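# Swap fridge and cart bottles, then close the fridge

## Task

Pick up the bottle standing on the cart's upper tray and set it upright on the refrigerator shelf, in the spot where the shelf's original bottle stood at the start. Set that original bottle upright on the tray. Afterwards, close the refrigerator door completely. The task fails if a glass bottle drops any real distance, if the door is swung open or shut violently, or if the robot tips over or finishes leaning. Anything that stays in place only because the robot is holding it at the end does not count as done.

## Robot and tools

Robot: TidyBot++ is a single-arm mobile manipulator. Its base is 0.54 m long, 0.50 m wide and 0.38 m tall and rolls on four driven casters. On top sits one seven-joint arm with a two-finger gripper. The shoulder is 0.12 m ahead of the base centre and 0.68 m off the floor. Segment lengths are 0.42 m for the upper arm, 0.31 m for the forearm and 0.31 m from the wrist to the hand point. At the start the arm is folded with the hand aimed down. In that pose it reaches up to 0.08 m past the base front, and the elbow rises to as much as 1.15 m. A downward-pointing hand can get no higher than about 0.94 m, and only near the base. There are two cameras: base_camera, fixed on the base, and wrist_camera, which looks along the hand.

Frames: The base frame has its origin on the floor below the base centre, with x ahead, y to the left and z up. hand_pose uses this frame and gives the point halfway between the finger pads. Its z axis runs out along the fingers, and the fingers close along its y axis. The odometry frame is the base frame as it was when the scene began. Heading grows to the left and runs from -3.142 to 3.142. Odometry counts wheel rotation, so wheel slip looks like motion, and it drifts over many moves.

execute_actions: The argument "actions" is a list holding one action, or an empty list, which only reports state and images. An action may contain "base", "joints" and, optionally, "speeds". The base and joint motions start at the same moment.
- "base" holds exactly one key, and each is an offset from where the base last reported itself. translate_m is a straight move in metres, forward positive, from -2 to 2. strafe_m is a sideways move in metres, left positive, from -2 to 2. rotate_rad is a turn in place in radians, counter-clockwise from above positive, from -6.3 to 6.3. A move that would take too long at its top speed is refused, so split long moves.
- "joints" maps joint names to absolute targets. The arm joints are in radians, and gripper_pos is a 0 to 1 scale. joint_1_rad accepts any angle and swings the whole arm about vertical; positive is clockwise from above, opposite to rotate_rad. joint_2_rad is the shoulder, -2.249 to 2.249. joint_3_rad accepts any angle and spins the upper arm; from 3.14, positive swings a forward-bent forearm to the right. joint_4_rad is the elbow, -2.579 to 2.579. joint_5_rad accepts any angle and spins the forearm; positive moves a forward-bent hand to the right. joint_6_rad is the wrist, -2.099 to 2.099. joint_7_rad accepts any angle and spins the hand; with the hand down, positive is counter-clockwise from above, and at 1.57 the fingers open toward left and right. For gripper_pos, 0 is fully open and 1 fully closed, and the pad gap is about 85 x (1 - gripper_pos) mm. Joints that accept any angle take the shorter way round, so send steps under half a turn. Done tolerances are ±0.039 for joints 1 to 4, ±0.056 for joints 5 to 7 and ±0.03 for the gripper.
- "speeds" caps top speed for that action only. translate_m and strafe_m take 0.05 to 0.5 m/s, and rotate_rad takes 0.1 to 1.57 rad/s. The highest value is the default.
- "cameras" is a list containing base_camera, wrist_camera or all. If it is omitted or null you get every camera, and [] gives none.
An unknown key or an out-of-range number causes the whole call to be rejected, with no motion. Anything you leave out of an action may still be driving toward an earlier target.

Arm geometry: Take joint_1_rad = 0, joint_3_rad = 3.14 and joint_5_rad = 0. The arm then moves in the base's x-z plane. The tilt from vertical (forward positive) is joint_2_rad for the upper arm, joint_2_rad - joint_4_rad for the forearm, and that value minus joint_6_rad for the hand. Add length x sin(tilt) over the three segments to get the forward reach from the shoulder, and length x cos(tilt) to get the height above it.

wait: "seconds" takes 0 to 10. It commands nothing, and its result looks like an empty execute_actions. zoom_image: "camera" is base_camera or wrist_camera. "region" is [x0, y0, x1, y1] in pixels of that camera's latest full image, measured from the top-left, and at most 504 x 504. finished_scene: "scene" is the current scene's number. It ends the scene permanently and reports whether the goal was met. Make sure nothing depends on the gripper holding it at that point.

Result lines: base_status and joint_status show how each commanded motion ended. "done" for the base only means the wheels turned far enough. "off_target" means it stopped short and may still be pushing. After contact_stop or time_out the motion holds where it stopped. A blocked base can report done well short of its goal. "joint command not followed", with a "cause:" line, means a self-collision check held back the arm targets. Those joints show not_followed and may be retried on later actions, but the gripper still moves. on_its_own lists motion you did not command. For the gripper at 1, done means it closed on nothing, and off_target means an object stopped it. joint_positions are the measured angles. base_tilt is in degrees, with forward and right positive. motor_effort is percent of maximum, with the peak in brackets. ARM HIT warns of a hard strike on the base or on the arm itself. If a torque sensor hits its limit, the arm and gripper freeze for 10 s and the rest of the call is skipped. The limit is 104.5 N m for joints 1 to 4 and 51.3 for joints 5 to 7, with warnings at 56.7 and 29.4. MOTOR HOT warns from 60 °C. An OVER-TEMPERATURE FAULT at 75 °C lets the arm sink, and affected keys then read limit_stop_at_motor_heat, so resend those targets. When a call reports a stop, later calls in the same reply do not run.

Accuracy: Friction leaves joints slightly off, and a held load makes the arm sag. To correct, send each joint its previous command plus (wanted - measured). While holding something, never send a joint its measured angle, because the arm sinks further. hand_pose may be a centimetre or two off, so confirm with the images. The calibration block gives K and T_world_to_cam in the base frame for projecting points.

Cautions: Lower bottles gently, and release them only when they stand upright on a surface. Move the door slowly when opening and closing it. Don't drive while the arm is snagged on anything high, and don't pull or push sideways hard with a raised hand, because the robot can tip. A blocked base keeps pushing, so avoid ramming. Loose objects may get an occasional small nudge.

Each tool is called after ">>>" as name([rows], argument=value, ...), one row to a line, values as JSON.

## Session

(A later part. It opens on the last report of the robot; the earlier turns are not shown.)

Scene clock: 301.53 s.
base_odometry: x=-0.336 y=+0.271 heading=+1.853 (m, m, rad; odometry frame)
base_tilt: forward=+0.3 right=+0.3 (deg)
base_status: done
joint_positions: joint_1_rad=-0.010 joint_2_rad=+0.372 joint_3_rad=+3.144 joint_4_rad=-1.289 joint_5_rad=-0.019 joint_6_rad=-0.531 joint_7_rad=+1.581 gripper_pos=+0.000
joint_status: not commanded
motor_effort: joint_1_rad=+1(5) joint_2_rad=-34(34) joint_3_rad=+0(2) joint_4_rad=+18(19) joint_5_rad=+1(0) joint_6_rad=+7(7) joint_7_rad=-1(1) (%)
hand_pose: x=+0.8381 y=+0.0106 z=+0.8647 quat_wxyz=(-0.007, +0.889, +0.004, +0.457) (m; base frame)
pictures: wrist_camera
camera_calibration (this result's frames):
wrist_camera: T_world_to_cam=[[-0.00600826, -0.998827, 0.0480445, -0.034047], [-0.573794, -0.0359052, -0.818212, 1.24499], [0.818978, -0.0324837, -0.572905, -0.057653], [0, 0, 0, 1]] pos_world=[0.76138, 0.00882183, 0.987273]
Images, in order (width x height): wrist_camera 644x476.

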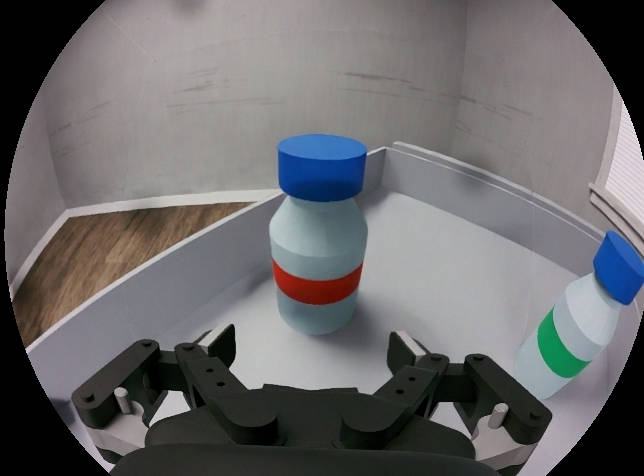

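>>> execute_actions([
  {"base":{"translate_m":0.1},"speeds":{"translate_m":0.06}},
], cameras=["wrist_camera"])

>>> execute_actions([
  {"joints":{"gripper_pos":1.0}},
], cameras=[])

>>> execute_actions([
  {"joints":{"joint_2_rad":0.33,"joint_4_rad":-0.9,"joint_6_rad":-0.92}},
])

Scene clock: 305.27 s.
base_odometry: x=-0.364 y=+0.368 heading=+1.853 (m, m, rad; odometry frame)
base_tilt: forward=+0.3 right=+0.3 (deg)
base_status: done
joint_positions: joint_1_rad=-0.010 joint_2_rad=+0.372 joint_3_rad=+3.144 joint_4_rad=-1.289 joint_5_rad=-0.019 joint_6_rad=-0.531 joint_7_rad=+1.581 gripper_pos=+0.000
joint_status: not commanded
motor_effort: joint_1_rad=+1(3) joint_2_rad=-35(37) joint_3_rad=+0(1) joint_4_rad=+19(20) joint_5_rad=+1(1) joint_6_rad=+7(8) joint_7_rad=-1(1) (%)
hand_pose: x=+0.8383 y=+0.0106 z=+0.8644 quat_wxyz=(-0.007, +0.889, +0.004, +0.457) (m; base frame)
pictures: wrist_camera
camera_calibration (this result's frames):
wrist_camera: T_world_to_cam=[[-0.00602001, -0.998827, 0.0480472, -0.034024], [-0.573823, -0.0358995, -0.818192, 1.24484], [0.818957, -0.0324961, -0.572934, -0.0579681], [0, 0, 0, 1]] pos_world=[0.761587, 0.00882136, 0.986941]
Images, in order (width x height): wrist_camera 644x476.

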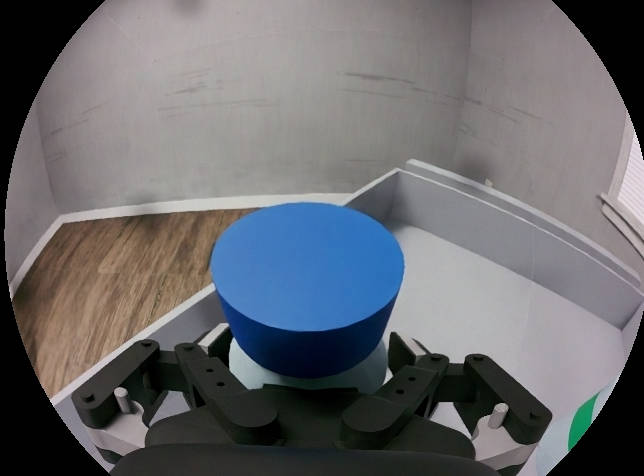

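Scene clock: 306.37 s.
base_odometry: x=-0.364 y=+0.368 heading=+1.853 (m, m, rad; odometry frame)
base_tilt: forward=+0.3 right=+0.3 (deg)
base_status: not commanded
joint_positions: joint_1_rad=-0.010 joint_2_rad=+0.372 joint_3_rad=+3.144 joint_4_rad=-1.289 joint_5_rad=-0.019 joint_6_rad=-0.530 joint_7_rad=+1.581 gripper_pos=+0.228
joint_status: gripper_pos off_target (ended at +0.228, target +1.000)
motor_effort: joint_1_rad=+1(3) joint_2_rad=-34(35) joint_3_rad=+0(1) joint_4_rad=+18(18) joint_5_rad=+0(1) joint_6_rad=+7(7) joint_7_rad=-1(1) (%)
hand_pose: x=+0.8384 y=+0.0106 z=+0.8650 quat_wxyz=(-0.007, +0.889, +0.004, +0.458) (m; base frame)
pictures: none
No camera images: the call's "cameras" was empty. Leave "cameras" out to get every camera's image.

Scene clock: 307.90 s.
base_odometry: x=-0.364 y=+0.368 heading=+1.853 (m, m, rad; odometry frame)
base_tilt: forward=+0.3 right=+0.3 (deg)
base_status: not commanded
joint_positions: joint_1_rad=-0.010 joint_2_rad=+0.353 joint_3_rad=+3.144 joint_4_rad=-0.922 joint_5_rad=-0.019 joint_6_rad=-0.890 joint_7_rad=+1.581 gripper_pos=+0.228
joint_status: all done
motor_effort: joint_1_rad=+1(1) joint_2_rad=-36(41) joint_3_rad=+0(0) joint_4_rad=+21(22) joint_5_rad=+1(1) joint_6_rad=+9(9) joint_7_rad=-1(1) (%)
hand_pose: x=+0.8230 y=+0.0121 z=+0.9945 quat_wxyz=(-0.008, +0.883, +0.007, +0.469) (m; base frame)
pictures: base_camera, wrist_camera
camera_calibration (this result's frames):
wrist_camera: T_world_to_cam=[[-0.000620742, -0.998829, 0.0483797, -0.0436025], [-0.550876, -0.0400355, -0.833626, 1.3391], [0.834587, -0.0271686, -0.550206, -0.00636664], [0, 0, 0, 1]] pos_world=[0.742962, 0.00988698, 1.11491]
Images, in order (width x height): base_camera 644x364, wrist_camera 644x476.

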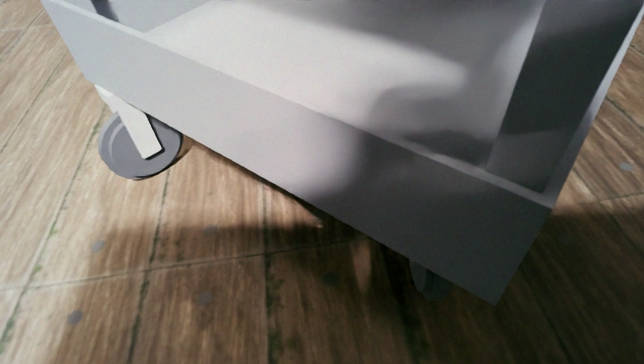

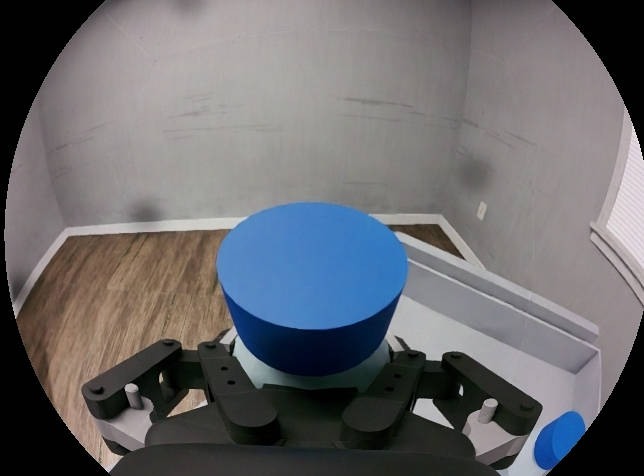

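>>> execute_actions([
  {"base":{"translate_m":-0.31},"speeds":{"translate_m":0.25},"joints":{"joint_2_rad":-0.2,"joint_4_rad":-1.45,"joint_6_rad":-0.93}},
], cameras=[])

>>> execute_actions([
  {"base":{"strafe_m":0.185},"speeds":{"strafe_m":0.25}},
], cameras=[])

>>> execute_actions([
  {"base":{"rotate_rad":1.35},"speeds":{"rotate_rad":0.8}},
], cameras=[])

>>> execute_actions([
  {"base":{"translate_m":0.55},"speeds":{"translate_m":0.3}},
])

Scene clock: 315.43 s.
base_odometry: x=-0.277 y=+0.070 heading=+1.853 (m, m, rad; odometry frame)
base_tilt: forward=+0.3 right=+0.4 (deg)
base_status: done
joint_positions: joint_1_rad=-0.010 joint_2_rad=-0.192 joint_3_rad=+3.143 joint_4_rad=-1.455 joint_5_rad=-0.018 joint_6_rad=-0.905 joint_7_rad=+1.581 gripper_pos=+0.228
joint_status: all done
motor_effort: joint_1_rad=+0(2) joint_2_rad=-16(43) joint_3_rad=+1(2) joint_4_rad=+21(22) joint_5_rad=+1(0) joint_6_rad=+9(10) joint_7_rad=-1(1) (%)
hand_pose: x=+0.5958 y=+0.0097 z=+1.0151 quat_wxyz=(-0.009, +0.884, +0.007, +0.468) (m; base frame)
pictures: none
No camera images: the call's "cameras" was empty. Leave "cameras" out to get every camera's image.

Scene clock: 316.97 s.
base_odometry: x=-0.455 y=+0.018 heading=+1.853 (m, m, rad; odometry frame)
base_tilt: forward=+0.3 right=+0.3 (deg)
base_status: done
joint_positions: joint_1_rad=-0.010 joint_2_rad=-0.192 joint_3_rad=+3.143 joint_4_rad=-1.455 joint_5_rad=-0.018 joint_6_rad=-0.905 joint_7_rad=+1.581 gripper_pos=+0.228
joint_status: not commanded
motor_effort: joint_1_rad=+0(1) joint_2_rad=-16(17) joint_3_rad=+0(3) joint_4_rad=+20(21) joint_5_rad=+1(1) joint_6_rad=+9(9) joint_7_rad=-1(1) (%)
hand_pose: x=+0.5958 y=+0.0097 z=+1.0148 quat_wxyz=(-0.008, +0.884, +0.007, +0.468) (m; base frame)
pictures: none
No camera images: the call's "cameras" was empty. Leave "cameras" out to get every camera's image.

Scene clock: 319.43 s.
base_odometry: x=-0.455 y=+0.018 heading=-3.081 (m, m, rad; odometry frame)
base_tilt: forward=+0.3 right=+0.3 (deg)
base_status: done
joint_positions: joint_1_rad=-0.010 joint_2_rad=-0.191 joint_3_rad=+3.141 joint_4_rad=-1.455 joint_5_rad=-0.018 joint_6_rad=-0.905 joint_7_rad=+1.581 gripper_pos=+0.228
joint_status: not commanded
motor_effort: joint_1_rad=+1(3) joint_2_rad=-16(17) joint_3_rad=+0(3) joint_4_rad=+21(22) joint_5_rad=+1(0) joint_6_rad=+9(10) joint_7_rad=-1(1) (%)
hand_pose: x=+0.5957 y=+0.0107 z=+1.0147 quat_wxyz=(-0.009, +0.884, +0.008, +0.467) (m; base frame)
pictures: none
No camera images: the call's "cameras" was empty. Leave "cameras" out to get every camera's image.

Scene clock: 322.23 s.
base_odometry: x=-1.004 y=-0.016 heading=-3.080 (m, m, rad; odometry frame)
base_tilt: forward=+0.3 right=+0.3 (deg)
base_status: done
joint_positions: joint_1_rad=-0.010 joint_2_rad=-0.185 joint_3_rad=+3.141 joint_4_rad=-1.456 joint_5_rad=-0.018 joint_6_rad=-0.906 joint_7_rad=+1.581 gripper_pos=+0.228
joint_status: not commanded
motor_effort: joint_1_rad=+1(0) joint_2_rad=-16(19) joint_3_rad=+0(1) joint_4_rad=+21(21) joint_5_rad=+1(1) joint_6_rad=+9(9) joint_7_rad=-1(1) (%)
hand_pose: x=+0.5978 y=+0.0107 z=+1.0110 quat_wxyz=(-0.009, +0.886, +0.008, +0.464) (m; base frame)
pictures: base_camera, wrist_camera
camera_calibration (this result's frames):
wrist_camera: T_world_to_cam=[[0.00187734, -0.998792, 0.0491099, -0.0481908], [-0.561348, -0.041695, -0.826529, 1.22781], [0.827578, -0.0260161, -0.560748, 0.205497], [0, 0, 0, 1]] pos_world=[0.519253, 0.00840704, 1.13242]
Images, in order (width x height): base_camera 644x364, wrist_camera 644x476.

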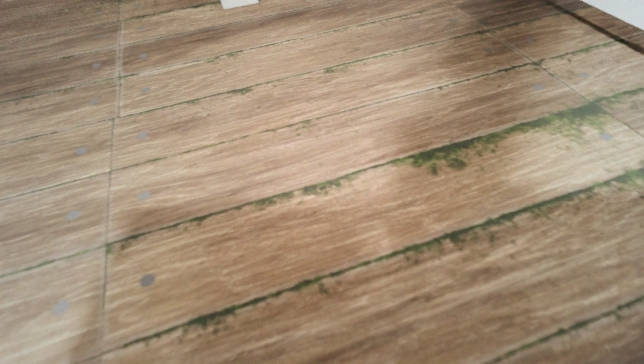

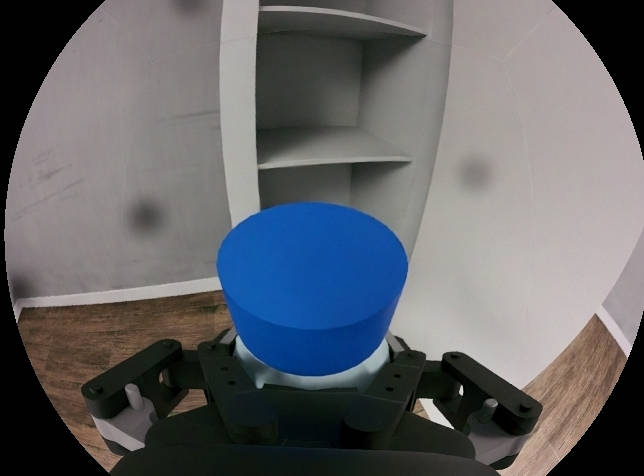

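>>> execute_actions([
  {"base":{"strafe_m":-0.03},"speeds":{"strafe_m":0.06},"joints":{"joint_2_rad":0.84,"joint_4_rad":-1.19,"joint_6_rad":-0.1,"joint_1_rad":0.0}},
], cameras=[])

Scene clock: 329.57 s.
base_odometry: x=-1.006 y=+0.014 heading=-3.079 (m, m, rad; odometry frame)
base_tilt: forward=+0.3 right=+0.3 (deg)
base_status: done
joint_positions: joint_1_rad=-0.010 joint_2_rad=+0.866 joint_3_rad=+3.141 joint_4_rad=-1.217 joint_5_rad=-0.018 joint_6_rad=-0.156 joint_7_rad=+1.581 gripper_pos=+0.228
joint_status: joint_6_rad off_target (ended at -0.156, target -0.100); the others done
motor_effort: joint_1_rad=+1(3) joint_2_rad=-50(53) joint_3_rad=+0(4) joint_4_rad=+19(20) joint_5_rad=+1(3) joint_6_rad=+9(9) joint_7_rad=-1(1) (%)
hand_pose: x=+0.9579 y=+0.0108 z=+0.6079 quat_wxyz=(-0.005, +0.900, +0.002, +0.436) (m; base frame)
pictures: none
No camera images: the call's "cameras" was empty. Leave "cameras" out to get every camera's image.

>>> execute_actions([
  {"joints":{"joint_4_rad":-1.15,"joint_6_rad":-0.06}},
], cameras=[])

Scene clock: 331.30 s.
base_odometry: x=-1.006 y=+0.014 heading=-3.079 (m, m, rad; odometry frame)
base_tilt: forward=+0.3 right=+0.4 (deg)
base_status: not commanded
joint_positions: joint_1_rad=-0.010 joint_2_rad=+0.862 joint_3_rad=+3.141 joint_4_rad=-1.171 joint_5_rad=-0.018 joint_6_rad=-0.112 joint_7_rad=+1.581 gripper_pos=+0.228
joint_status: all done
motor_effort: joint_1_rad=+1(1) joint_2_rad=-51(53) joint_3_rad=+0(1) joint_4_rad=+19(20) joint_5_rad=+1(1) joint_6_rad=+9(10) joint_7_rad=-1(1) (%)
hand_pose: x=+0.9811 y=+0.0108 z=+0.6461 quat_wxyz=(-0.005, +0.878, +0.002, +0.478) (m; base frame)
pictures: none
No camera images: the call's "cameras" was empty. Leave "cameras" out to get every camera's image.

>>> execute_actions([
  {"base":{"translate_m":0.4},"speeds":{"translate_m":0.12}},
])

Scene clock: 335.97 s.
base_odometry: x=-1.406 y=-0.010 heading=-3.080 (m, m, rad; odometry frame)
base_tilt: forward=+0.3 right=+0.3 (deg)
base_status: done
joint_positions: joint_1_rad=-0.010 joint_2_rad=+0.862 joint_3_rad=+3.141 joint_4_rad=-1.171 joint_5_rad=-0.018 joint_6_rad=-0.112 joint_7_rad=+1.581 gripper_pos=+0.228
joint_status: not commanded
motor_effort: joint_1_rad=+1(4) joint_2_rad=-52(54) joint_3_rad=+0(2) joint_4_rad=+20(22) joint_5_rad=+1(1) joint_6_rad=+9(10) joint_7_rad=-1(1) (%)
hand_pose: x=+0.9812 y=+0.0107 z=+0.6465 quat_wxyz=(-0.005, +0.878, +0.002, +0.478) (m; base frame)
pictures: base_camera, wrist_camera
camera_calibration (this result's frames):
wrist_camera: T_world_to_cam=[[-0.0136932, -0.998691, 0.0492729, -0.0158799], [-0.534987, -0.0343136, -0.844163, 1.12727], [0.844749, -0.0379196, -0.533817, -0.350347], [0, 0, 0, 1]] pos_world=[0.898811, 0.00953644, 0.76536]
Images, in order (width x height): base_camera 644x364, wrist_camera 644x476.

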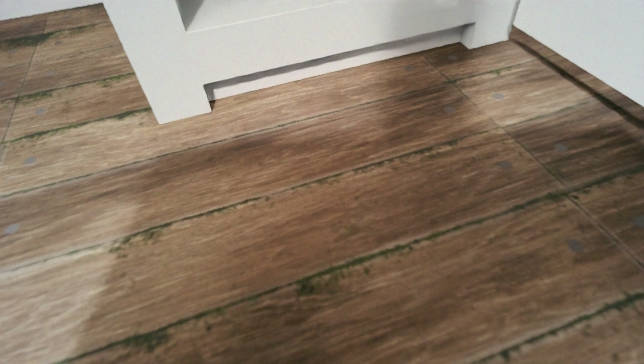

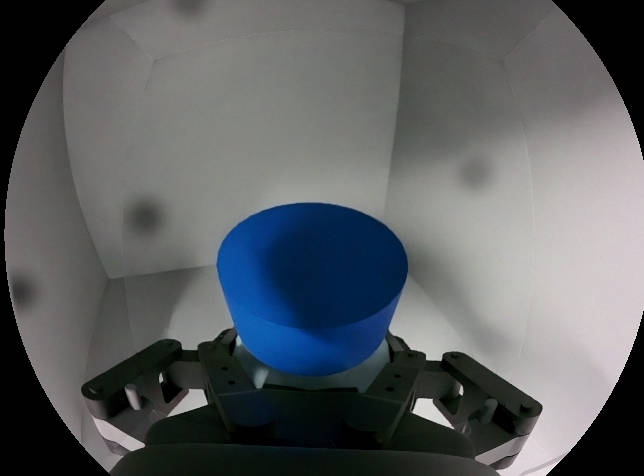

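>>> execute_actions([
  {"base":{"translate_m":0.15},"speeds":{"translate_m":0.06}},
])

Scene clock: 341.23 s.
base_odometry: x=-1.556 y=-0.019 heading=-3.080 (m, m, rad; odometry frame)
base_tilt: forward=+0.3 right=+0.3 (deg)
base_status: done
joint_positions: joint_1_rad=-0.009 joint_2_rad=+0.862 joint_3_rad=+3.141 joint_4_rad=-1.171 joint_5_rad=-0.018 joint_6_rad=-0.112 joint_7_rad=+1.581 gripper_pos=+0.228
joint_status: not commanded
motor_effort: joint_1_rad=+1(2) joint_2_rad=-53(53) joint_3_rad=-1(2) joint_4_rad=+20(20) joint_5_rad=+1(1) joint_6_rad=+9(10) joint_7_rad=-1(1) (%)
hand_pose: x=+0.9813 y=+0.0103 z=+0.6465 quat_wxyz=(-0.005, +0.878, +0.002, +0.478) (m; base frame)
pictures: base_camera, wrist_camera
camera_calibration (this result's frames):
wrist_camera: T_world_to_cam=[[-0.0141069, -0.998686, 0.0492719, -0.0158249], [-0.53495, -0.0340935, -0.844195, 1.12724], [0.844766, -0.038267, -0.533766, -0.350457], [0, 0, 0, 1]] pos_world=[0.898851, 0.00921665, 0.765331]
Images, in order (width x height): base_camera 644x364, wrist_camera 644x476.

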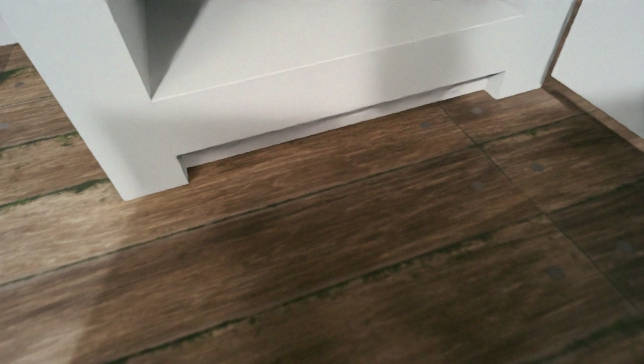

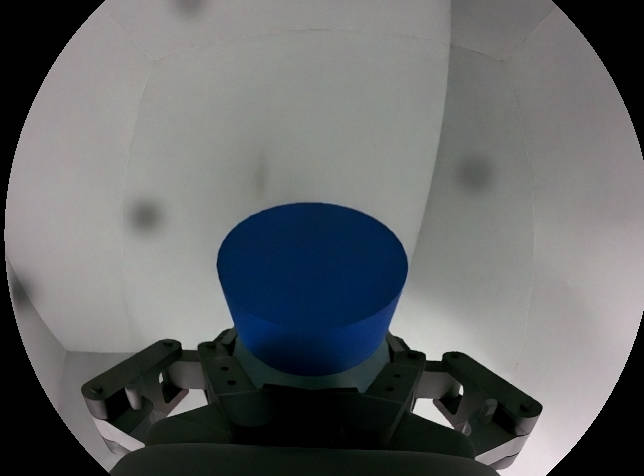

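>>> execute_actions([
  {"joints":{"joint_2_rad":0.885,"joint_1_rad":0.02,"joint_6_rad":-0.08}},
], cameras=[])

Scene clock: 348.97 s.
base_odometry: x=-1.556 y=-0.019 heading=-3.080 (m, m, rad; odometry frame)
base_tilt: forward=+0.3 right=+0.3 (deg)
base_status: not commanded
joint_positions: joint_1_rad=+0.007 joint_2_rad=+0.907 joint_3_rad=+3.141 joint_4_rad=-1.170 joint_5_rad=-0.018 joint_6_rad=-0.112 joint_7_rad=+1.581 gripper_pos=+0.228
joint_status: all done
motor_effort: joint_1_rad=+1(1) joint_2_rad=-53(55) joint_3_rad=+0(2) joint_4_rad=+19(20) joint_5_rad=+1(1) joint_6_rad=+9(9) joint_7_rad=-1(1) (%)
hand_pose: x=+0.9792 y=-0.0037 z=+0.6085 quat_wxyz=(-0.001, +0.889, -0.006, +0.459) (m; base frame)
pictures: none
No camera images: the call's "cameras" was empty. Leave "cameras" out to get every camera's image.

>>> execute_actions([
  {"joints":{"joint_2_rad":0.915}},
], cameras=[])

Scene clock: 350.73 s.
base_odometry: x=-1.556 y=-0.019 heading=-3.080 (m, m, rad; odometry frame)
base_tilt: forward=+0.3 right=+0.3 (deg)
base_status: not commanded
joint_positions: joint_1_rad=+0.007 joint_2_rad=+0.926 joint_3_rad=+3.141 joint_4_rad=-1.168 joint_5_rad=-0.018 joint_6_rad=-0.112 joint_7_rad=+1.581 gripper_pos=+0.228
joint_status: all done
motor_effort: joint_1_rad=+1(1) joint_2_rad=-48(54) joint_3_rad=-1(1) joint_4_rad=+17(19) joint_5_rad=+1(1) joint_6_rad=+7(9) joint_7_rad=-1(1) (%)
hand_pose: x=+0.9782 y=-0.0037 z=+0.5926 quat_wxyz=(-0.001, +0.893, -0.006, +0.451) (m; base frame)
pictures: none
No camera images: the call's "cameras" was empty. Leave "cameras" out to get every camera's image.

Load off; it's resting.

>>> execute_actions([
  {"joints":{"gripper_pos":0.0}},
], cameras=[])

>>> execute_actions([
  {"base":{"translate_m":-0.16},"speeds":{"translate_m":0.08},"joints":{"joint_2_rad":0.9}},
])

Scene clock: 353.33 s.
base_odometry: x=-1.556 y=-0.019 heading=-3.080 (m, m, rad; odometry frame)
base_tilt: forward=+0.3 right=+0.3 (deg)
base_status: not commanded
joint_positions: joint_1_rad=+0.007 joint_2_rad=+0.924 joint_3_rad=+3.141 joint_4_rad=-1.161 joint_5_rad=-0.018 joint_6_rad=-0.112 joint_7_rad=+1.581 gripper_pos=+0.000
joint_status: all done
motor_effort: joint_1_rad=+1(1) joint_2_rad=-48(50) joint_3_rad=+0(1) joint_4_rad=+16(18) joint_5_rad=+1(1) joint_6_rad=+7(8) joint_7_rad=-1(1) (%)
hand_pose: x=+0.9809 y=-0.0037 z=+0.5983 quat_wxyz=(-0.001, +0.890, -0.006, +0.455) (m; base frame)
pictures: none
No camera images: the call's "cameras" was empty. Leave "cameras" out to get every camera's image.

Scene clock: 355.83 s.
base_odometry: x=-1.396 y=-0.009 heading=-3.080 (m, m, rad; odometry frame)
base_tilt: forward=+0.3 right=+0.3 (deg)
base_status: done
joint_positions: joint_1_rad=+0.007 joint_2_rad=+0.911 joint_3_rad=+3.141 joint_4_rad=-1.160 joint_5_rad=-0.018 joint_6_rad=-0.112 joint_7_rad=+1.581 gripper_pos=+0.000
joint_status: all done
motor_effort: joint_1_rad=+1(2) joint_2_rad=-47(50) joint_3_rad=+0(2) joint_4_rad=+16(17) joint_5_rad=+1(1) joint_6_rad=+7(7) joint_7_rad=-1(1) (%)
hand_pose: x=+0.9823 y=-0.0041 z=+0.6105 quat_wxyz=(-0.001, +0.887, -0.006, +0.462) (m; base frame)
pictures: base_camera, wrist_camera
camera_calibration (this result's frames):
wrist_camera: T_world_to_cam=[[-0.0289654, -0.998323, 0.0501143, -0.014383], [-0.566769, -0.0248942, -0.8235, 1.11553], [0.823367, -0.0522562, -0.565098, -0.330978], [0, 0, 0, 1]] pos_world=[0.904346, -0.00388438, 0.732322]
Images, in order (width x height): base_camera 644x364, wrist_camera 644x476.

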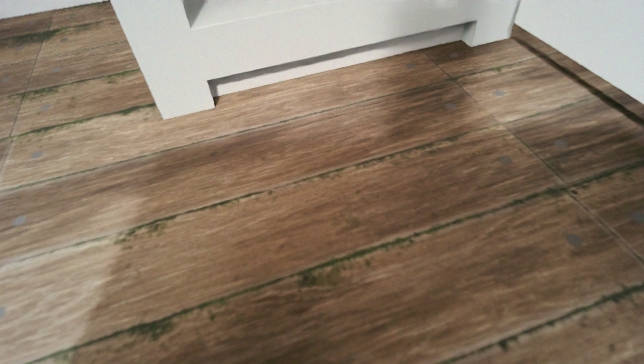

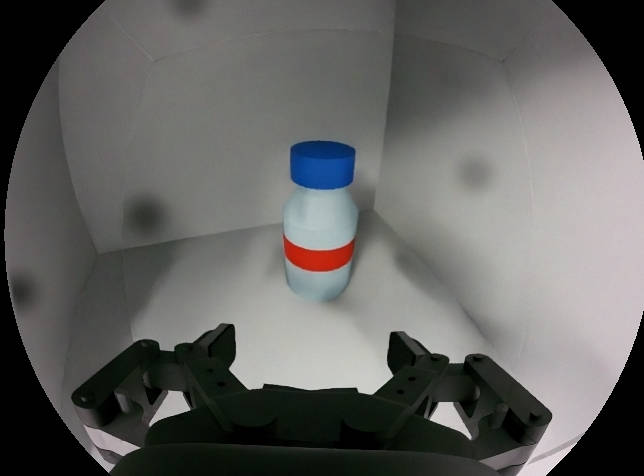

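>>> execute_actions([
  {"base":{"translate_m":-0.4},"speeds":{"translate_m":0.3}},
], cameras=[])

>>> execute_actions([
  {"base":{"rotate_rad":0.35},"joints":{"joint_1_rad":0.0,"joint_2_rad":-0.34,"joint_4_rad":-2.53,"joint_6_rad":-0.6,"gripper_pos":1.0}},
], cameras=[])

>>> execute_actions([
  {"base":{"strafe_m":-1.0}},
])

Scene clock: 368.10 s.
base_odometry: x=-0.996 y=+0.015 heading=-3.080 (m, m, rad; odometry frame)
base_tilt: forward=+0.3 right=+0.3 (deg)
base_status: done
joint_positions: joint_1_rad=+0.008 joint_2_rad=+0.910 joint_3_rad=+3.141 joint_4_rad=-1.158 joint_5_rad=-0.018 joint_6_rad=-0.112 joint_7_rad=+1.581 gripper_pos=+0.000
joint_status: not commanded
motor_effort: joint_1_rad=+0(1) joint_2_rad=-46(50) joint_3_rad=-1(2) joint_4_rad=+16(18) joint_5_rad=+1(1) joint_6_rad=+7(7) joint_7_rad=-1(1) (%)
hand_pose: x=+0.9829 y=-0.0043 z=+0.6125 quat_wxyz=(-0.001, +0.886, -0.006, +0.463) (m; base frame)
pictures: none
No camera images: the call's "cameras" was empty. Leave "cameras" out to get every camera's image.

Scene clock: 370.73 s.
base_odometry: x=-0.996 y=+0.015 heading=-2.730 (m, m, rad; odometry frame)
base_tilt: forward=+0.3 right=+0.3 (deg)
base_status: done
joint_positions: joint_1_rad=+0.009 joint_2_rad=-0.331 joint_3_rad=+3.123 joint_4_rad=-2.522 joint_5_rad=-0.018 joint_6_rad=-0.559 joint_7_rad=+1.581 gripper_pos=+0.999
joint_status: all done
motor_effort: joint_1_rad=+1(10) joint_2_rad=-4(49) joint_3_rad=+1(5) joint_4_rad=+13(17) joint_5_rad=+1(1) joint_6_rad=+4(7) joint_7_rad=-1(1) (%)
hand_pose: x=+0.3568 y=+0.0059 z=+0.6092 quat_wxyz=(-0.003, +0.981, +0.004, +0.195) (m; base frame)
pictures: none
No camera images: the call's "cameras" was empty. Leave "cameras" out to get every camera's image.

Scene clock: 374.10 s.
base_odometry: x=-1.398 y=+0.931 heading=-2.729 (m, m, rad; odometry frame)
base_tilt: forward=+0.3 right=+0.3 (deg)
base_status: done
joint_positions: joint_1_rad=+0.009 joint_2_rad=-0.331 joint_3_rad=+3.123 joint_4_rad=-2.522 joint_5_rad=-0.018 joint_6_rad=-0.559 joint_7_rad=+1.581 gripper_pos=+0.999
joint_status: not commanded
motor_effort: joint_1_rad=+1(1) joint_2_rad=-3(3) joint_3_rad=+0(2) joint_4_rad=+13(14) joint_5_rad=+1(0) joint_6_rad=+3(4) joint_7_rad=-1(1) (%)
hand_pose: x=+0.3568 y=+0.0059 z=+0.6092 quat_wxyz=(-0.003, +0.981, +0.004, +0.195) (m; base frame)
pictures: base_camera, wrist_camera
camera_calibration (this result's frames):
wrist_camera: T_world_to_cam=[[0.0224769, -0.998264, 0.0544385, -0.0434508], [-0.920063, -0.0419576, -0.389516, 0.622001], [0.391124, -0.0413317, -0.919409, 0.553859], [0, 0, 0, 1]] pos_world=[0.35663, 0.00561431, 0.753868]
Images, in order (width x height): base_camera 644x364, wrist_camera 644x476.

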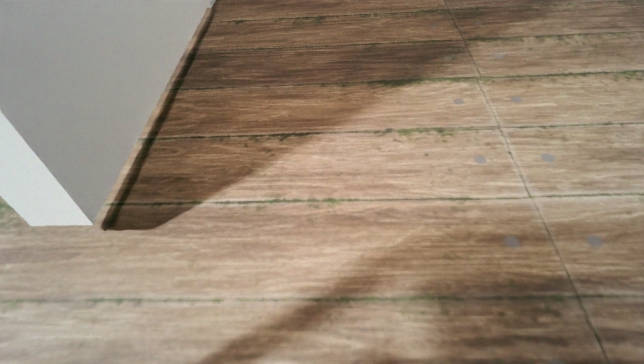

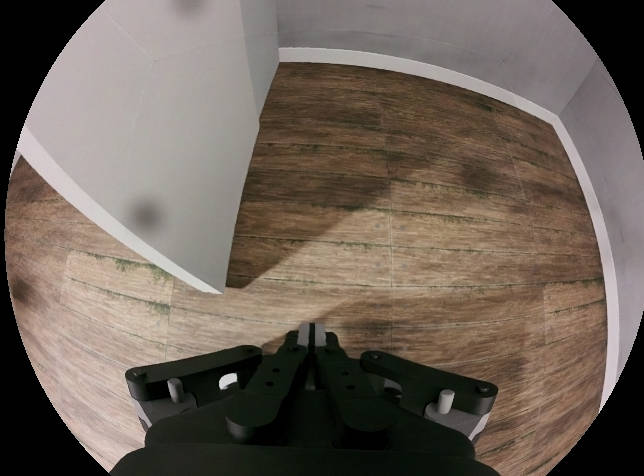

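>>> execute_actions([
  {"base":{"translate_m":-0.08},"speeds":{"translate_m":0.1},"joints":{"joint_2_rad":0.5,"joint_3_rad":3.15,"joint_4_rad":-2.0,"joint_6_rad":0.75}},
], cameras=[])

>>> execute_actions([
  {"base":{"strafe_m":0.3},"speeds":{"strafe_m":0.05}},
])

Scene clock: 380.67 s.
base_odometry: x=-1.325 y=+0.963 heading=-2.729 (m, m, rad; odometry frame)
base_tilt: forward=+0.3 right=+0.3 (deg)
base_status: done
joint_positions: joint_1_rad=+0.009 joint_2_rad=+0.494 joint_3_rad=+3.123 joint_4_rad=-2.012 joint_5_rad=-0.018 joint_6_rad=+0.709 joint_7_rad=+1.581 gripper_pos=+0.999
joint_status: all done
motor_effort: joint_1_rad=+1(1) joint_2_rad=-32(33) joint_3_rad=-1(0) joint_4_rad=+13(15) joint_5_rad=+1(1) joint_6_rad=+8(8) joint_7_rad=-1(1) (%)
hand_pose: x=+0.8082 y=+0.0025 z=+0.7295 quat_wxyz=(-0.002, +0.782, -0.004, +0.623) (m; base frame)
pictures: none
No camera images: the call's "cameras" was empty. Leave "cameras" out to get every camera's image.

Scene clock: 387.13 s.
base_odometry: x=-1.204 y=+0.689 heading=-2.729 (m, m, rad; odometry frame)
base_tilt: forward=+0.3 right=+0.3 (deg)
base_status: done
joint_positions: joint_1_rad=+0.006 joint_2_rad=+0.494 joint_3_rad=+3.137 joint_4_rad=-2.012 joint_5_rad=-0.018 joint_6_rad=+0.709 joint_7_rad=+1.581 gripper_pos=+0.999
joint_status: not commanded
motor_effort: joint_1_rad=+0(3) joint_2_rad=-32(33) joint_3_rad=+0(3) joint_4_rad=+13(13) joint_5_rad=+1(2) joint_6_rad=+8(9) joint_7_rad=-1(1) (%)
hand_pose: x=+0.8084 y=-0.0040 z=+0.7295 quat_wxyz=(+0.004, +0.782, -0.006, +0.623) (m; base frame)
pictures: base_camera, wrist_camera
camera_calibration (this result's frames):
wrist_camera: T_world_to_cam=[[-0.0538597, -0.997598, 0.043565, -0.000374663], [-0.216488, -0.0309248, -0.975795, 0.942871], [0.974798, -0.0619873, -0.214303, -0.498909], [0, 0, 0, 1]] pos_world=[0.690436, -0.00214166, 0.813148]
Images, in order (width x height): base_camera 644x364, wrist_camera 644x476.

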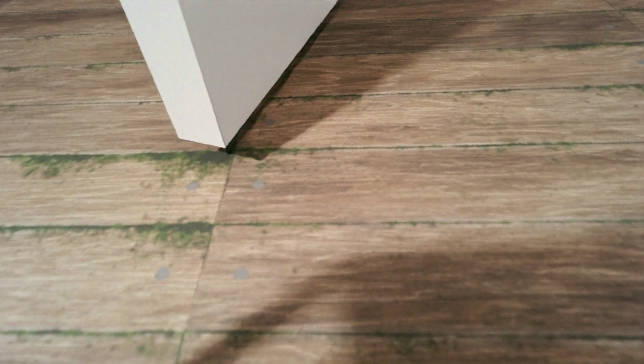

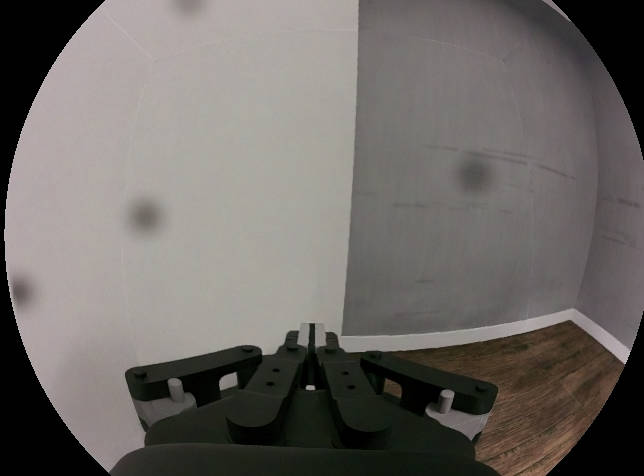

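Door moving easily. Continue.

>>> execute_actions([
  {"base":{"strafe_m":0.22},"speeds":{"strafe_m":0.05}},
])

Scene clock: 392.73 s.
base_odometry: x=-1.116 y=+0.487 heading=-2.729 (m, m, rad; odometry frame)
base_tilt: forward=+0.3 right=+0.3 (deg)
base_status: done
joint_positions: joint_1_rad=+0.005 joint_2_rad=+0.494 joint_3_rad=+3.142 joint_4_rad=-2.012 joint_5_rad=-0.018 joint_6_rad=+0.709 joint_7_rad=+1.581 gripper_pos=+0.999
joint_status: not commanded
motor_effort: joint_1_rad=+1(5) joint_2_rad=-32(34) joint_3_rad=-1(5) joint_4_rad=+13(14) joint_5_rad=+1(3) joint_6_rad=+8(9) joint_7_rad=-1(1) (%)
hand_pose: x=+0.8085 y=-0.0058 z=+0.7296 quat_wxyz=(+0.005, +0.782, -0.007, +0.623) (m; base frame)
pictures: base_camera, wrist_camera
camera_calibration (this result's frames):
wrist_camera: T_world_to_cam=[[-0.0565682, -0.997354, 0.0456647, -0.00147239], [-0.216297, -0.0324094, -0.97579, 0.942765], [0.974688, -0.0650758, -0.213891, -0.499322], [0, 0, 0, 1]] pos_world=[0.690516, -0.00340775, 0.813207]
Images, in order (width x height): base_camera 644x364, wrist_camera 644x476.

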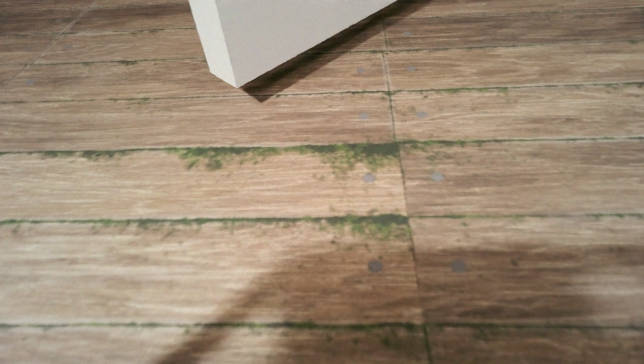

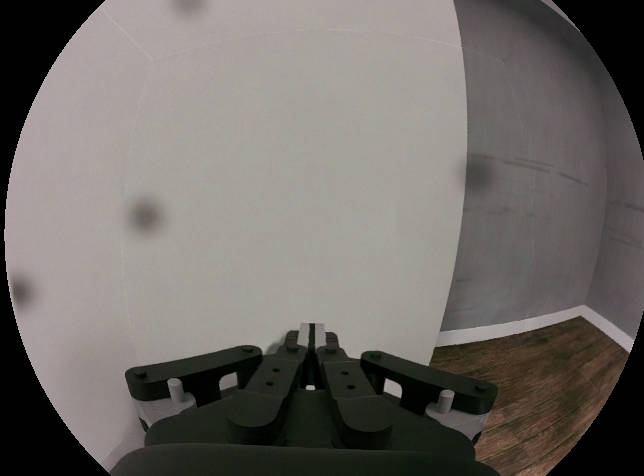

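>>> execute_actions([
  {"base":{"translate_m":0.14},"speeds":{"translate_m":0.05}},
])

Scene clock: 398.50 s.
base_odometry: x=-1.244 y=+0.431 heading=-2.729 (m, m, rad; odometry frame)
base_tilt: forward=+0.3 right=+0.3 (deg)
base_status: done
joint_positions: joint_1_rad=+0.007 joint_2_rad=+0.494 joint_3_rad=+3.143 joint_4_rad=-2.009 joint_5_rad=-0.018 joint_6_rad=+0.709 joint_7_rad=+1.581 gripper_pos=+0.999
joint_status: not commanded
motor_effort: joint_1_rad=+1(5) joint_2_rad=-32(35) joint_3_rad=+0(6) joint_4_rad=+13(18) joint_5_rad=+1(4) joint_6_rad=+8(10) joint_7_rad=-1(1) (%)
hand_pose: x=+0.8095 y=-0.0078 z=+0.7308 quat_wxyz=(+0.006, +0.781, -0.008, +0.624) (m; base frame)
pictures: base_camera, wrist_camera
camera_calibration (this result's frames):
wrist_camera: T_world_to_cam=[[-0.0596432, -0.997158, 0.0460385, -0.00126525], [-0.213619, -0.0323021, -0.976383, 0.942403], [0.975095, -0.0680693, -0.211085, -0.50262], [0, 0, 0, 1]] pos_world=[0.691342, -0.00503307, 0.814108]
Images, in order (width x height): base_camera 644x364, wrist_camera 644x476.

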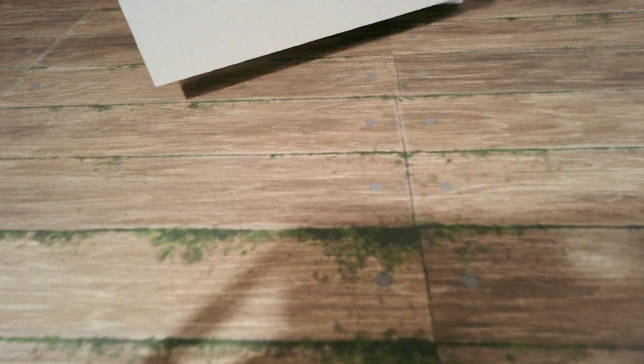

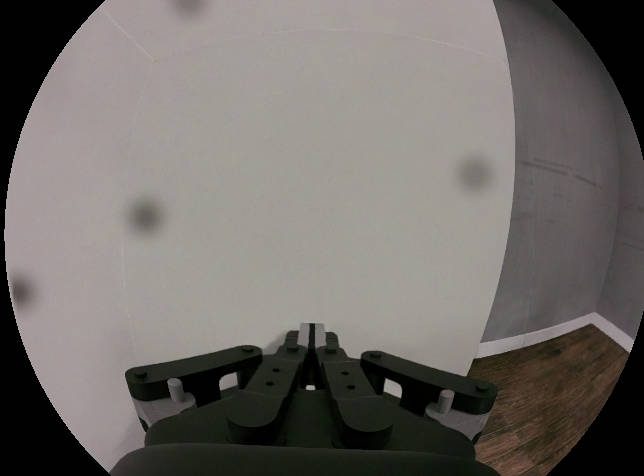

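>>> execute_actions([
  {"base":{"translate_m":0.09},"speeds":{"translate_m":0.05}},
])

Scene clock: 403.20 s.
base_odometry: x=-1.327 y=+0.394 heading=-2.728 (m, m, rad; odometry frame)
base_tilt: forward=+0.3 right=+0.3 (deg)
base_status: done
joint_positions: joint_1_rad=+0.007 joint_2_rad=+0.495 joint_3_rad=+3.143 joint_4_rad=-2.008 joint_5_rad=-0.018 joint_6_rad=+0.709 joint_7_rad=+1.581 gripper_pos=+0.999
joint_status: not commanded
motor_effort: joint_1_rad=+1(3) joint_2_rad=-33(35) joint_3_rad=+0(2) joint_4_rad=+13(14) joint_5_rad=+1(0) joint_6_rad=+8(9) joint_7_rad=-1(1) (%)
hand_pose: x=+0.8097 y=-0.0078 z=+0.7308 quat_wxyz=(+0.006, +0.781, -0.008, +0.624) (m; base frame)
pictures: base_camera, wrist_camera
camera_calibration (this result's frames):
wrist_camera: T_world_to_cam=[[-0.0596542, -0.997157, 0.0460279, -0.00123831], [-0.213393, -0.0323051, -0.976432, 0.942321], [0.975143, -0.0680703, -0.210859, -0.503034], [0, 0, 0, 1]] pos_world=[0.691541, -0.00503464, 0.8141]
Images, in order (width x height): base_camera 644x364, wrist_camera 644x476.

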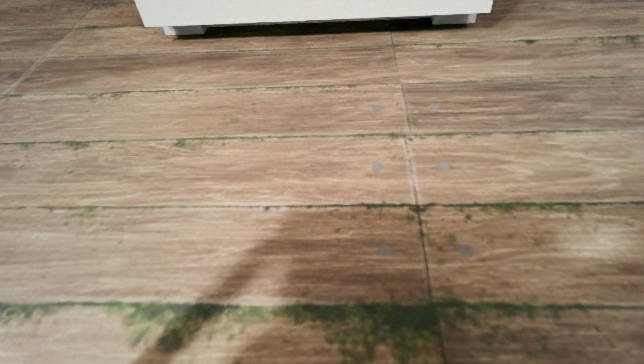

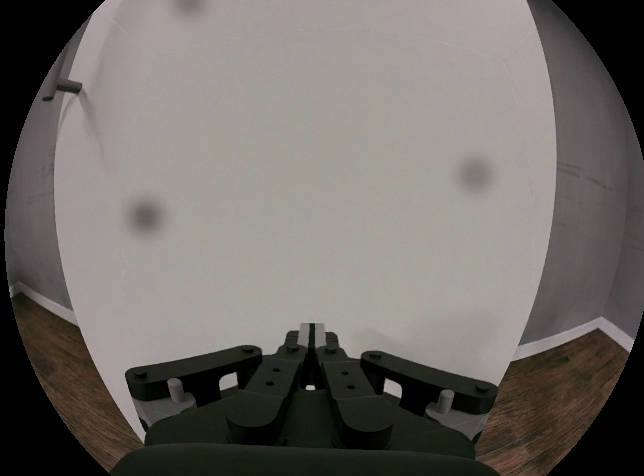

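>>> execute_actions([
  {"base":{"translate_m":0.12},"speeds":{"translate_m":0.05}},
])

Scene clock: 407.57 s.
base_odometry: x=-1.435 y=+0.346 heading=-2.728 (m, m, rad; odometry frame)
base_tilt: forward=+0.2 right=+0.3 (deg)
base_status: done
joint_positions: joint_1_rad=+0.008 joint_2_rad=+0.402 joint_3_rad=+3.143 joint_4_rad=-2.138 joint_5_rad=-0.018 joint_6_rad=+0.710 joint_7_rad=+1.581 gripper_pos=+0.999
joint_status: not commanded
motor_effort: joint_1_rad=-4(4) joint_2_rad=-13(33) joint_3_rad=-3(4) joint_4_rad=+36(39) joint_5_rad=+4(4) joint_6_rad=+12(13) joint_7_rad=-1(1) (%)
hand_pose: x=+0.7622 y=-0.0077 z=+0.7302 quat_wxyz=(+0.006, +0.793, -0.008, +0.610) (m; base frame)
pictures: base_camera, wrist_camera
camera_calibration (this result's frames):
wrist_camera: T_world_to_cam=[[-0.0584549, -0.997146, 0.0477782, -0.00616368], [-0.248634, -0.0318098, -0.968075, 0.952296], [0.966832, -0.068468, -0.246065, -0.424799], [0, 0, 0, 1]] pos_world=[0.647122, -0.00493884, 0.817661]
Images, in order (width x height): base_camera 644x364, wrist_camera 644x476.

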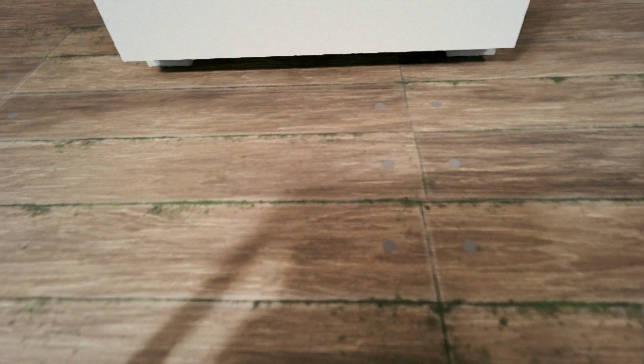

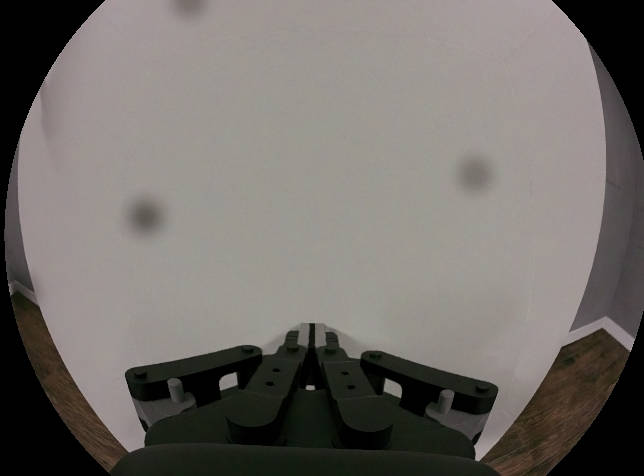

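Firmly shut. Back off and finish.

>>> execute_actions([
  {"base":{"translate_m":-0.15},"speeds":{"translate_m":0.15}},
], cameras=[])

>>> finished_scene(scene=1)

Scene clock: 410.83 s.
base_odometry: x=-1.298 y=+0.406 heading=-2.728 (m, m, rad; odometry frame)
base_tilt: forward=+0.3 right=+0.3 (deg)
base_status: done
joint_positions: joint_1_rad=+0.007 joint_2_rad=+0.500 joint_3_rad=+3.143 joint_4_rad=-1.996 joint_5_rad=-0.018 joint_6_rad=+0.710 joint_7_rad=+1.581 gripper_pos=+0.999
joint_status: not commanded
motor_effort: joint_1_rad=+0(3) joint_2_rad=-32(35) joint_3_rad=+0(3) joint_4_rad=+13(36) joint_5_rad=+1(4) joint_6_rad=+8(12) joint_7_rad=-1(1) (%)
hand_pose: x=+0.8139 y=-0.0078 z=+0.7332 quat_wxyz=(+0.006, +0.779, -0.008, +0.627) (m; base frame)
pictures: none
No camera images: the call's "cameras" was empty. Leave "cameras" out to get every camera's image.

The scene is finished: the task was done.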